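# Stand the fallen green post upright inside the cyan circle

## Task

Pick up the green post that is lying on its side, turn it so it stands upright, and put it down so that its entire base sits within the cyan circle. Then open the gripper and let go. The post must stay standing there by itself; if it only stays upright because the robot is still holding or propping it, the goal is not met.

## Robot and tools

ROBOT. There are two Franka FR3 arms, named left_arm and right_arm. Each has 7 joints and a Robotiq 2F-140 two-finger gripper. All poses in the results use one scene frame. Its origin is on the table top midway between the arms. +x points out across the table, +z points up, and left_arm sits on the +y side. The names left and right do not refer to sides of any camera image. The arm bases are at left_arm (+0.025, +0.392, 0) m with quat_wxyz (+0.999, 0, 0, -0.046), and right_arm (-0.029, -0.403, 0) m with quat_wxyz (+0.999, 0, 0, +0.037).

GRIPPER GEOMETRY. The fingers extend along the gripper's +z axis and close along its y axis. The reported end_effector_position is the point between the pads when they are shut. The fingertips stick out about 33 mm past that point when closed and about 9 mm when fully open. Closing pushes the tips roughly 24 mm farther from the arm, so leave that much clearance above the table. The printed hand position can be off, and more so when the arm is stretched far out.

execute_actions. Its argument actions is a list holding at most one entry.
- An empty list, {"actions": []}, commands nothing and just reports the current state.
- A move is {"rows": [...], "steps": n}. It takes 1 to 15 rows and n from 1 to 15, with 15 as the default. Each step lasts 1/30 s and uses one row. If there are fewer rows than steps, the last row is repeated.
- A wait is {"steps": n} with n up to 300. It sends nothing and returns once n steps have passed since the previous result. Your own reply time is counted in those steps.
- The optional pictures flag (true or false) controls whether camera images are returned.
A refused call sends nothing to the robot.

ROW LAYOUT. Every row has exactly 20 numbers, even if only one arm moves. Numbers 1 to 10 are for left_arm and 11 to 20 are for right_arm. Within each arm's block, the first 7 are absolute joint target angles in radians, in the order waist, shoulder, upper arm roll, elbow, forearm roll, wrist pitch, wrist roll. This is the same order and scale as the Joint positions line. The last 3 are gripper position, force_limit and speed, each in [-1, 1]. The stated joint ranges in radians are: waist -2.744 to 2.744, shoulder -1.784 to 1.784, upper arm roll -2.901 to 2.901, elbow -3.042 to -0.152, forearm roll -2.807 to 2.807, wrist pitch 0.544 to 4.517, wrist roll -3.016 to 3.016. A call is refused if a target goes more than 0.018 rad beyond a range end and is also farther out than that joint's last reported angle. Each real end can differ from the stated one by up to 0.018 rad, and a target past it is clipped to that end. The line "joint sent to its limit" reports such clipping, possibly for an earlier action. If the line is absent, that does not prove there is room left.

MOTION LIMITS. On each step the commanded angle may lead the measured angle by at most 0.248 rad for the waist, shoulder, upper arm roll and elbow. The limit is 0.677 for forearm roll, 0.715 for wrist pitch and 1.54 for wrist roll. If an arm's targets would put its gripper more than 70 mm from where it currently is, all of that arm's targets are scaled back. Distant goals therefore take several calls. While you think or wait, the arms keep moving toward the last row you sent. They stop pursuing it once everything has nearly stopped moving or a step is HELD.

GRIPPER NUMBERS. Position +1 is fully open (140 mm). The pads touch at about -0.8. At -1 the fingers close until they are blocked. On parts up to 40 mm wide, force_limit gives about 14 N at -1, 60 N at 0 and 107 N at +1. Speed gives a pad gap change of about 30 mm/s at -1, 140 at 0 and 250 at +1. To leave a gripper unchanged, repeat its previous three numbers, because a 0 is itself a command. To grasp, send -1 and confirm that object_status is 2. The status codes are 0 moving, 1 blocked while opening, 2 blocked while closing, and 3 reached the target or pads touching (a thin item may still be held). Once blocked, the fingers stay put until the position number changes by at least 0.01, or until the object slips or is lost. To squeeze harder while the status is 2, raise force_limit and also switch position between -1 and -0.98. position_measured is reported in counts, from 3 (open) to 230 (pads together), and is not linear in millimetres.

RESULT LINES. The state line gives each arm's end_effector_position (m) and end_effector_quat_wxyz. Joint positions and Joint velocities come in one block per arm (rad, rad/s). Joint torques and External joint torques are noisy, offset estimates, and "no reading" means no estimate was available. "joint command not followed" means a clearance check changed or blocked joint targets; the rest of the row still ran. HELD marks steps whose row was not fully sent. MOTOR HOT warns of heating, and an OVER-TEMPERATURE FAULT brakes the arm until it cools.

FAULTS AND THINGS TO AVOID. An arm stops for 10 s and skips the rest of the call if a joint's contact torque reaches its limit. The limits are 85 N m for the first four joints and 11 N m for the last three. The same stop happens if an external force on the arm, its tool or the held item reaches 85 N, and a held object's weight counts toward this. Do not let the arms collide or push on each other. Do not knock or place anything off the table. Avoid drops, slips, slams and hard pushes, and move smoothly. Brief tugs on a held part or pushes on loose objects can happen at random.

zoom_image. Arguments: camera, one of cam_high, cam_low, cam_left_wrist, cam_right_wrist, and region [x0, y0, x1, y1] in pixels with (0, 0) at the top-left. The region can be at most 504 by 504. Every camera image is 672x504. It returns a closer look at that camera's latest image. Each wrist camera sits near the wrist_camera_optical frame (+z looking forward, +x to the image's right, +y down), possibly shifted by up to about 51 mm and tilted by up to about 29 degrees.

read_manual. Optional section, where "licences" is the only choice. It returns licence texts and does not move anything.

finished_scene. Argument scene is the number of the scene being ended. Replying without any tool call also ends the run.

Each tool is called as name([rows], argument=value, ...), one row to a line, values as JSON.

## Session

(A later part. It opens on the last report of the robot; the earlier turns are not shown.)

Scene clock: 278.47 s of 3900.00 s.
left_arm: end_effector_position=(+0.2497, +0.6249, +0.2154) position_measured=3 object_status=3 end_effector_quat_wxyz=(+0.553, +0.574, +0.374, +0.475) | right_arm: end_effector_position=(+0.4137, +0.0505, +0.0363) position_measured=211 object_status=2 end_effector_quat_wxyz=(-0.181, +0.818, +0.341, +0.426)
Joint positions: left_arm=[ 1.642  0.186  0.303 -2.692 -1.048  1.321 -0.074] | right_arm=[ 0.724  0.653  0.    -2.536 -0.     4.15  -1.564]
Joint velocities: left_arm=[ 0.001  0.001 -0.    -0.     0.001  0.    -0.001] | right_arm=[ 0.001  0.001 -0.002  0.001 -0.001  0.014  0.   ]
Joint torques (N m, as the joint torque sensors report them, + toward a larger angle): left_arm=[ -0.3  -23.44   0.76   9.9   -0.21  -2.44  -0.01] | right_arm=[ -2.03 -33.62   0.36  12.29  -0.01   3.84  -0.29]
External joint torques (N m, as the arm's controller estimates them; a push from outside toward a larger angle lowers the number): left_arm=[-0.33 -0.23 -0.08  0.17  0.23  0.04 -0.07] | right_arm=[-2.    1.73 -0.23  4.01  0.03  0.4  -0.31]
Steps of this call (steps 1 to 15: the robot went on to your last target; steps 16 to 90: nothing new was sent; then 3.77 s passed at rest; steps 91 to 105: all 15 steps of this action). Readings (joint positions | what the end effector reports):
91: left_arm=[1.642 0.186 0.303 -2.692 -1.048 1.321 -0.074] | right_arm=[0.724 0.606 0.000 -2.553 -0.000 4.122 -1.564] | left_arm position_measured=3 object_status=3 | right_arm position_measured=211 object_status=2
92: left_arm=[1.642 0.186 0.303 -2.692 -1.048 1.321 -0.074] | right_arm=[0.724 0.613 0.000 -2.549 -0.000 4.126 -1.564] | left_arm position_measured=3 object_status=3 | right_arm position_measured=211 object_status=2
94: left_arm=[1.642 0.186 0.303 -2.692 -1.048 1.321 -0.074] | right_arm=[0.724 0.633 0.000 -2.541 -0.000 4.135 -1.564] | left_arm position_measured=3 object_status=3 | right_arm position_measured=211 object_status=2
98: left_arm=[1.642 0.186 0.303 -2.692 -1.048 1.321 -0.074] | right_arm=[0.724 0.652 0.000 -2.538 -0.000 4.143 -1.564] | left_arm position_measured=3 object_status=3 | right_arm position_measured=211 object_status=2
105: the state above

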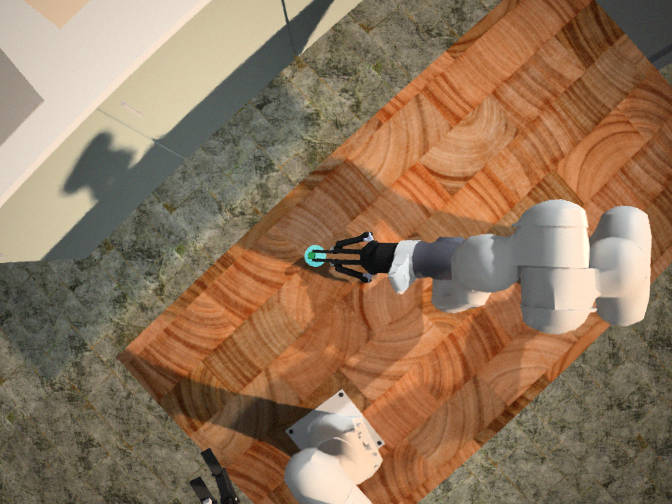

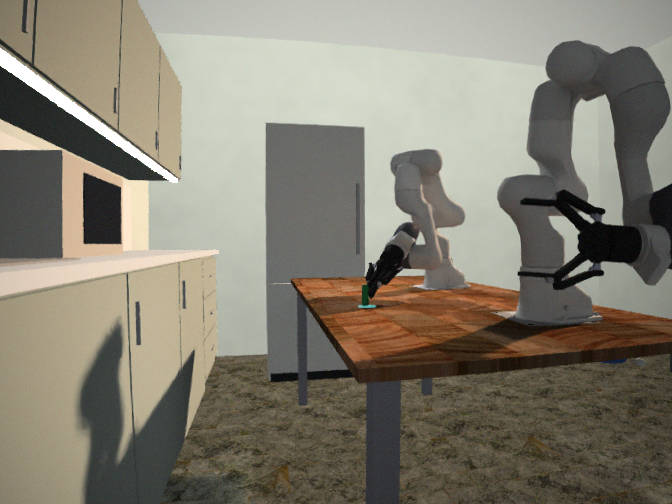

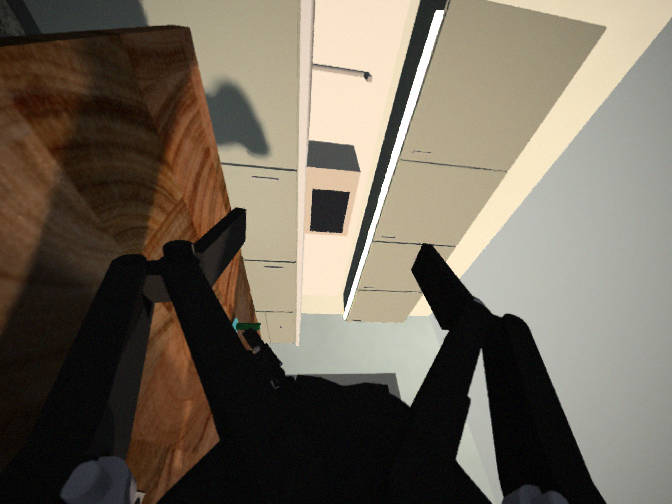

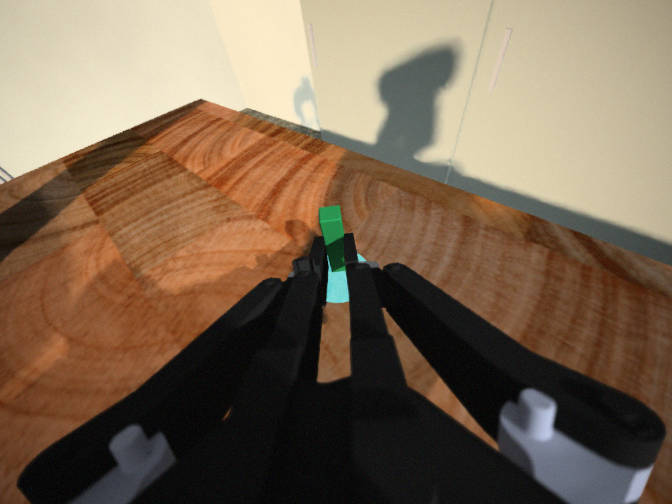

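execute_actions([
  {"rows":[[1.642,0.186,0.303,-2.692,-1.048,1.321,-0.074,1,0,0,0.722,0.665,0,-2.53,0,4.161,-1.571,-1,0,0.3]],"steps":12},
], pictures=false)

execute_actions([
  {"rows":[[1.642,0.186,0.303,-2.692,-1.048,1.321,-0.074,1,0,0,0.722,0.665,0,-2.53,0,4.161,-1.571,0,0,-0.5]],"steps":15},
], pictures=false)

execute_actions([
  {"steps":15},
])

Scene clock: 288.17 s of 3900.00 s.
left_arm: end_effector_position=(+0.2497, +0.6249, +0.2154) position_measured=3 object_status=3 end_effector_quat_wxyz=(+0.553, +0.574, +0.374, +0.475) | right_arm: end_effector_position=(+0.4134, +0.0502, +0.0338) position_measured=211 object_status=2 end_effector_quat_wxyz=(-0.181, +0.818, +0.341, +0.426)
Joint positions: left_arm=[ 1.642  0.186  0.303 -2.692 -1.048  1.321 -0.074] | right_arm=[ 0.724  0.662  0.    -2.533 -0.     4.158 -1.564]
Joint velocities: left_arm=[ 0.     0.001 -0.002  0.001 -0.001  0.001  0.001] | right_arm=[-0.     0.    -0.001 -0.     0.001  0.003 -0.002]
Joint torques (N m, as the joint torque sensors report them, + toward a larger angle): left_arm=[ -0.67 -23.17  -0.02   9.85  -0.2   -2.47  -0.03] | right_arm=[ -2.14 -33.75   0.38  11.57  -0.03   4.01  -0.31]
External joint torques (N m, as the arm's controller estimates them; a push from outside toward a larger angle lowers the number): left_arm=[-0.67  0.03 -0.82  0.13  0.24  0.01 -0.08] | right_arm=[-2.04  1.68 -0.13  3.44  0.    0.57 -0.33]
Steps of this call (steps 1 to 15: the robot went on to your last target; steps 16 to 90: nothing new was sent; then 6.30 s passed at rest; steps 91 to 102: all 12 steps of this action). Readings (joint positions | what the end effector reports):
91: left_arm=[1.642 0.186 0.303 -2.692 -1.048 1.321 -0.074] | right_arm=[0.724 0.654 0.000 -2.534 -0.000 4.154 -1.564] | left_arm position_measured=3 object_status=3 | right_arm position_measured=211 object_status=2
92: left_arm=[1.642 0.186 0.303 -2.692 -1.048 1.321 -0.074] | right_arm=[0.724 0.657 0.000 -2.533 -0.000 4.155 -1.564] | left_arm position_measured=3 object_status=3 | right_arm position_measured=211 object_status=2
94: left_arm=[1.642 0.186 0.303 -2.692 -1.048 1.321 -0.074] | right_arm=[0.724 0.660 0.000 -2.533 -0.000 4.156 -1.564] | left_arm position_measured=3 object_status=3 | right_arm position_measured=211 object_status=2
98: left_arm=[1.642 0.186 0.303 -2.692 -1.048 1.321 -0.074] | right_arm=[0.724 0.662 0.000 -2.533 -0.000 4.157 -1.564] | left_arm position_measured=3 object_status=3 | right_arm position_measured=211 object_status=2
102: the state above

Scene clock: 288.67 s of 3900.00 s.
left_arm: end_effector_position=(+0.2497, +0.6249, +0.2154) position_measured=3 object_status=3 end_effector_quat_wxyz=(+0.553, +0.574, +0.374, +0.475) | right_arm: end_effector_position=(+0.4136, +0.0504, +0.0343) position_measured=148 object_status=0 end_effector_quat_wxyz=(-0.182, +0.818, +0.341, +0.427)
Joint positions: left_arm=[ 1.642  0.186  0.303 -2.692 -1.048  1.321 -0.074] | right_arm=[ 0.724  0.662  0.    -2.532 -0.     4.159 -1.564]
Joint velocities: left_arm=[ 0.     0.    -0.     0.     0.001 -0.001  0.   ] | right_arm=[ 0.001 -0.001  0.001 -0.001  0.001  0.001 -0.   ]
Joint torques (N m, as the joint torque sensors report them, + toward a larger angle): left_arm=[ -0.62 -23.64   0.54  10.33  -0.26  -2.54  -0.05] | right_arm=[ -2.18 -33.75   0.47  10.76  -0.04   3.86  -0.29]
External joint torques (N m, as the arm's controller estimates them; a push from outside toward a larger angle lowers the number): left_arm=[-0.65 -0.43 -0.29  0.6   0.18 -0.07 -0.11] | right_arm=[-2.23  1.78 -0.18  2.6   0.01  0.42 -0.31]
Steps of this call (steps 1 to 15: all 15 steps of this action). Readings (joint positions | what the end effector reports):
1: left_arm=[1.642 0.186 0.303 -2.692 -1.048 1.321 -0.074] | right_arm=[0.724 0.662 0.000 -2.533 -0.000 4.158 -1.564] | left_arm position_measured=3 object_status=3 | right_arm position_measured=211 object_status=0
2: left_arm=[1.642 0.186 0.303 -2.692 -1.048 1.321 -0.074] | right_arm=[0.724 0.662 0.000 -2.533 -0.000 4.158 -1.564] | left_arm position_measured=3 object_status=3 | right_arm position_measured=211 object_status=0
4: left_arm=[1.642 0.186 0.303 -2.692 -1.048 1.321 -0.074] | right_arm=[0.724 0.662 0.000 -2.533 -0.000 4.158 -1.564] | left_arm position_measured=3 object_status=3 | right_arm position_measured=199 object_status=0
8: left_arm=[1.642 0.186 0.303 -2.692 -1.048 1.321 -0.074] | right_arm=[0.724 0.662 0.000 -2.532 -0.000 4.159 -1.564] | left_arm position_measured=3 object_status=3 | right_arm position_measured=180 object_status=0
15: the state above

Scene clock: 289.17 s of 3900.00 s.
left_arm: end_effector_position=(+0.2497, +0.6249, +0.2154) position_measured=3 object_status=3 end_effector_quat_wxyz=(+0.553, +0.574, +0.374, +0.475) | right_arm: end_effector_position=(+0.4136, +0.0504, +0.0343) position_measured=129 object_status=3 end_effector_quat_wxyz=(-0.182, +0.818, +0.341, +0.427)
Joint positions: left_arm=[ 1.642  0.186  0.303 -2.692 -1.048  1.321 -0.074] | right_arm=[ 0.724  0.663  0.    -2.532 -0.     4.159 -1.564]
Joint velocities: left_arm=[-0.001  0.001  0.     0.     0.     0.001  0.001] | right_arm=[ 0.    -0.     0.    -0.001 -0.    -0.     0.   ]
Joint torques (N m, as the joint torque sensors report them, + toward a larger angle): left_arm=[ -0.12 -23.6   -0.35  10.21  -0.19  -2.57  -0.06] | right_arm=[ -2.1  -33.98   0.59  10.8    0.01   3.81  -0.3 ]
External joint torques (N m, as the arm's controller estimates them; a push from outside toward a larger angle lowers the number): left_arm=[-0.13 -0.41 -1.16  0.48  0.26 -0.1  -0.11] | right_arm=[-2.1   1.52 -0.02  2.64  0.05  0.37 -0.32]
Steps of this call (steps 1 to 15: the robot went on to your last target). Readings (joint positions | what the end effector reports):
1: left_arm=[1.642 0.186 0.303 -2.692 -1.048 1.321 -0.074] | right_arm=[0.724 0.663 0.000 -2.532 -0.000 4.159 -1.564] | left_arm position_measured=3 object_status=3 | right_arm position_measured=143 object_status=0
2: left_arm=[1.642 0.186 0.303 -2.692 -1.048 1.321 -0.074] | right_arm=[0.724 0.663 0.000 -2.532 -0.000 4.159 -1.564] | left_arm position_measured=3 object_status=3 | right_arm position_measured=139 object_status=0
4: left_arm=[1.642 0.186 0.303 -2.692 -1.048 1.321 -0.074] | right_arm=[0.724 0.663 0.000 -2.532 -0.000 4.159 -1.564] | left_arm position_measured=3 object_status=3 | right_arm position_measured=130 object_status=0
8: left_arm=[1.642 0.186 0.303 -2.692 -1.048 1.321 -0.074] | right_arm=[0.724 0.663 0.000 -2.532 -0.000 4.159 -1.564] | left_arm position_measured=3 object_status=3 | right_arm position_measured=129 object_status=0
15: the state above
All arms were judged still, so your last target was given up. Only a new action makes them travel on or press farther. Fingers that are still opening or closing keep moving.

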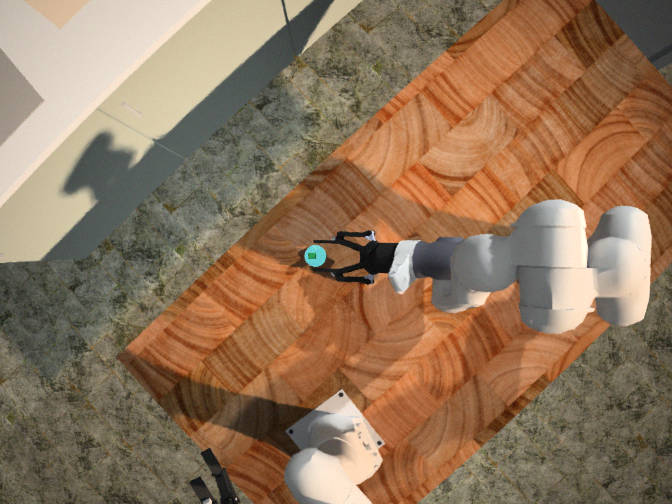

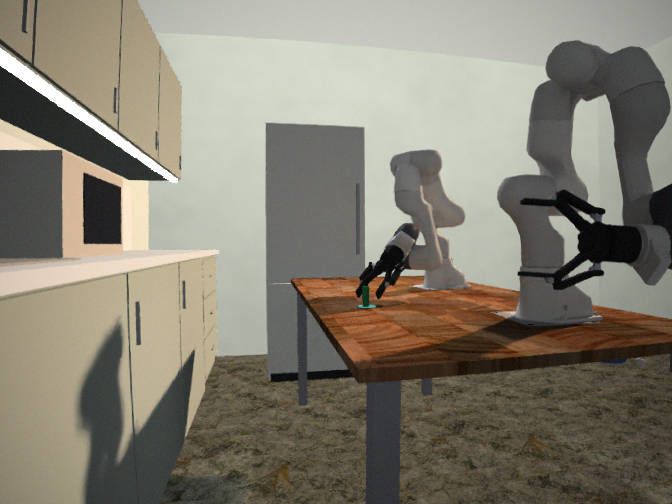

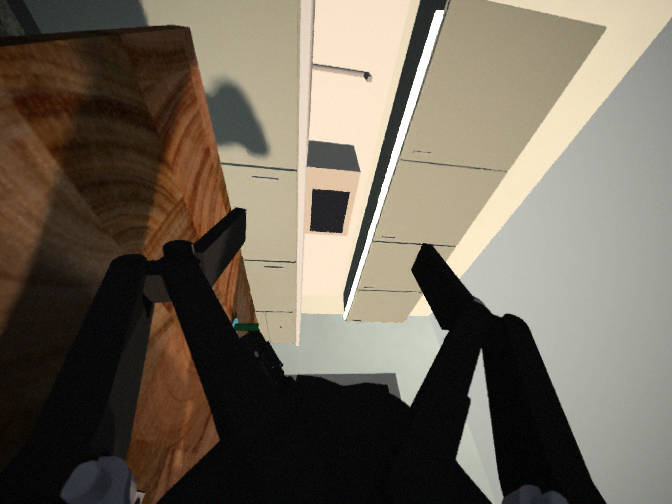

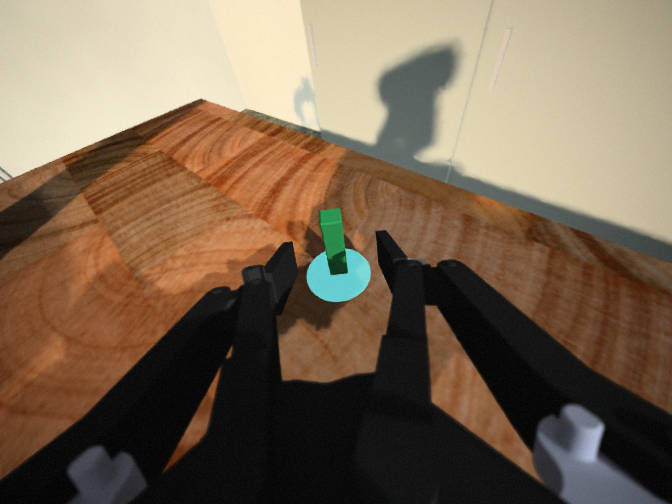

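Standing inside. Brief retreat upward, then finish.

execute_actions([
  {"rows":[[1.642,0.186,0.303,-2.692,-1.048,1.321,-0.074,1,0,0,0.722,0.3,0,-2.7,0,4.0,-1.571,0,0,-0.5]],"steps":15},
])

Scene clock: 293.83 s of 3900.00 s.
left_arm: end_effector_position=(+0.2497, +0.6249, +0.2154) position_measured=3 object_status=3 end_effector_quat_wxyz=(+0.553, +0.574, +0.374, +0.475) | right_arm: end_effector_position=(+0.4090, +0.0450, +0.1488) position_measured=129 object_status=3 end_effector_quat_wxyz=(-0.190, +0.807, +0.336, +0.447)
Joint positions: left_arm=[ 1.642  0.186  0.303 -2.692 -1.048  1.321 -0.074] | right_arm=[ 0.724  0.301  0.    -2.697  0.     4.012 -1.564]
Joint velocities: left_arm=[-0.    -0.     0.001 -0.002 -0.001 -0.001  0.   ] | right_arm=[ 0.001  0.001  0.001 -0.014 -0.001 -0.063  0.001]
Joint torques (N m, as the joint torque sensors report them, + toward a larger angle): left_arm=[ -0.49 -23.59  -0.21  10.46  -0.21  -2.6   -0.13] | right_arm=[ -2.04 -29.72   0.42  12.42   0.     3.19  -0.34]
External joint torques (N m, as the arm's controller estimates them; a push from outside toward a larger angle lowers the number): left_arm=[-0.52 -0.39 -1.04  0.81  0.23 -0.11 -0.19] | right_arm=[-2.08  0.44  0.1  -0.06 -0.12 -0.27 -0.36]
Steps of this call (steps 1 to 100: nothing new was sent; then 0.83 s passed at rest; steps 101 to 115: all 15 steps of this action). Readings (joint positions | what the end effector reports):
101: left_arm=[1.642 0.186 0.303 -2.692 -1.048 1.321 -0.074] | right_arm=[0.724 0.632 0.000 -2.571 0.000 4.132 -1.564] | left_arm position_measured=3 object_status=3 | right_arm position_measured=129 object_status=3
102: left_arm=[1.642 0.186 0.303 -2.692 -1.048 1.321 -0.074] | right_arm=[0.724 0.569 0.000 -2.624 0.000 4.104 -1.564] | left_arm position_measured=3 object_status=3 | right_arm position_measured=129 object_status=3
104: left_arm=[1.642 0.186 0.303 -2.692 -1.048 1.321 -0.074] | right_arm=[0.724 0.452 0.000 -2.663 0.000 4.075 -1.564] | left_arm position_measured=3 object_status=3 | right_arm position_measured=129 object_status=3
108: left_arm=[1.642 0.186 0.303 -2.692 -1.048 1.321 -0.074] | right_arm=[0.724 0.314 0.000 -2.684 0.000 4.041 -1.564] | left_arm position_measured=3 object_status=3 | right_arm position_measured=129 object_status=3
115: the state above

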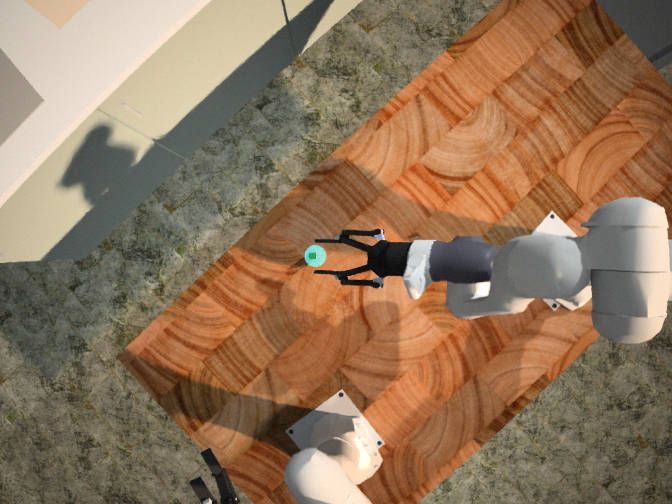

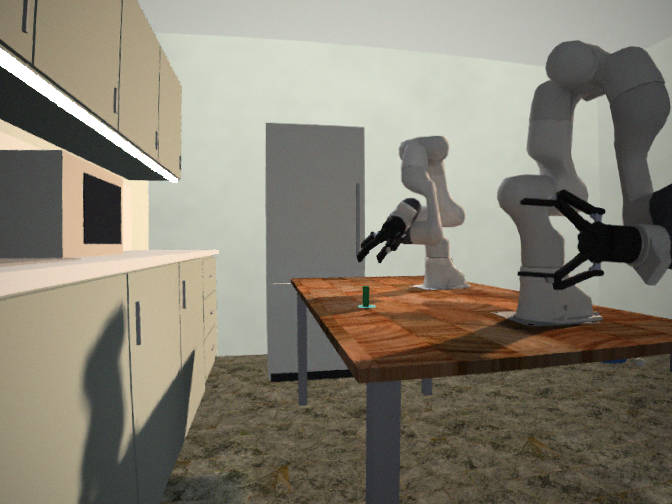

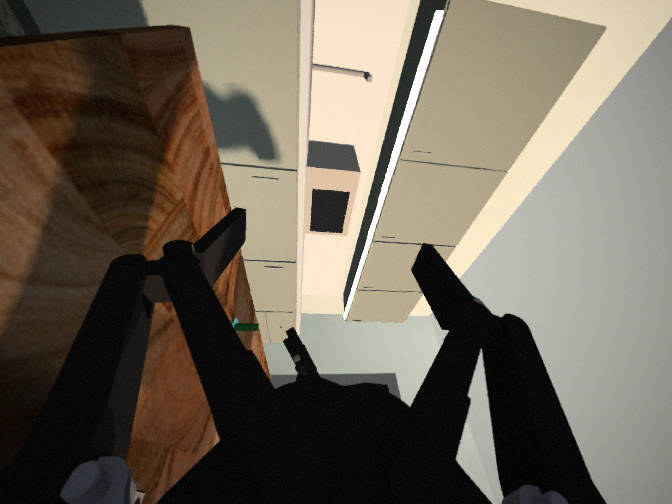

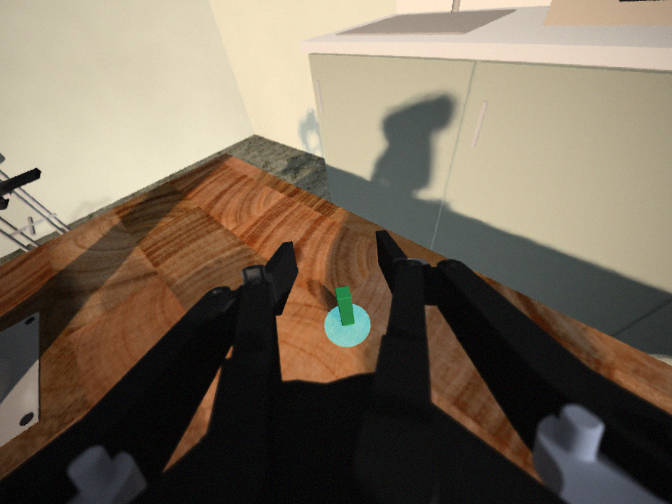

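finished_scene(scene=1)

The scene is finished: the task was done.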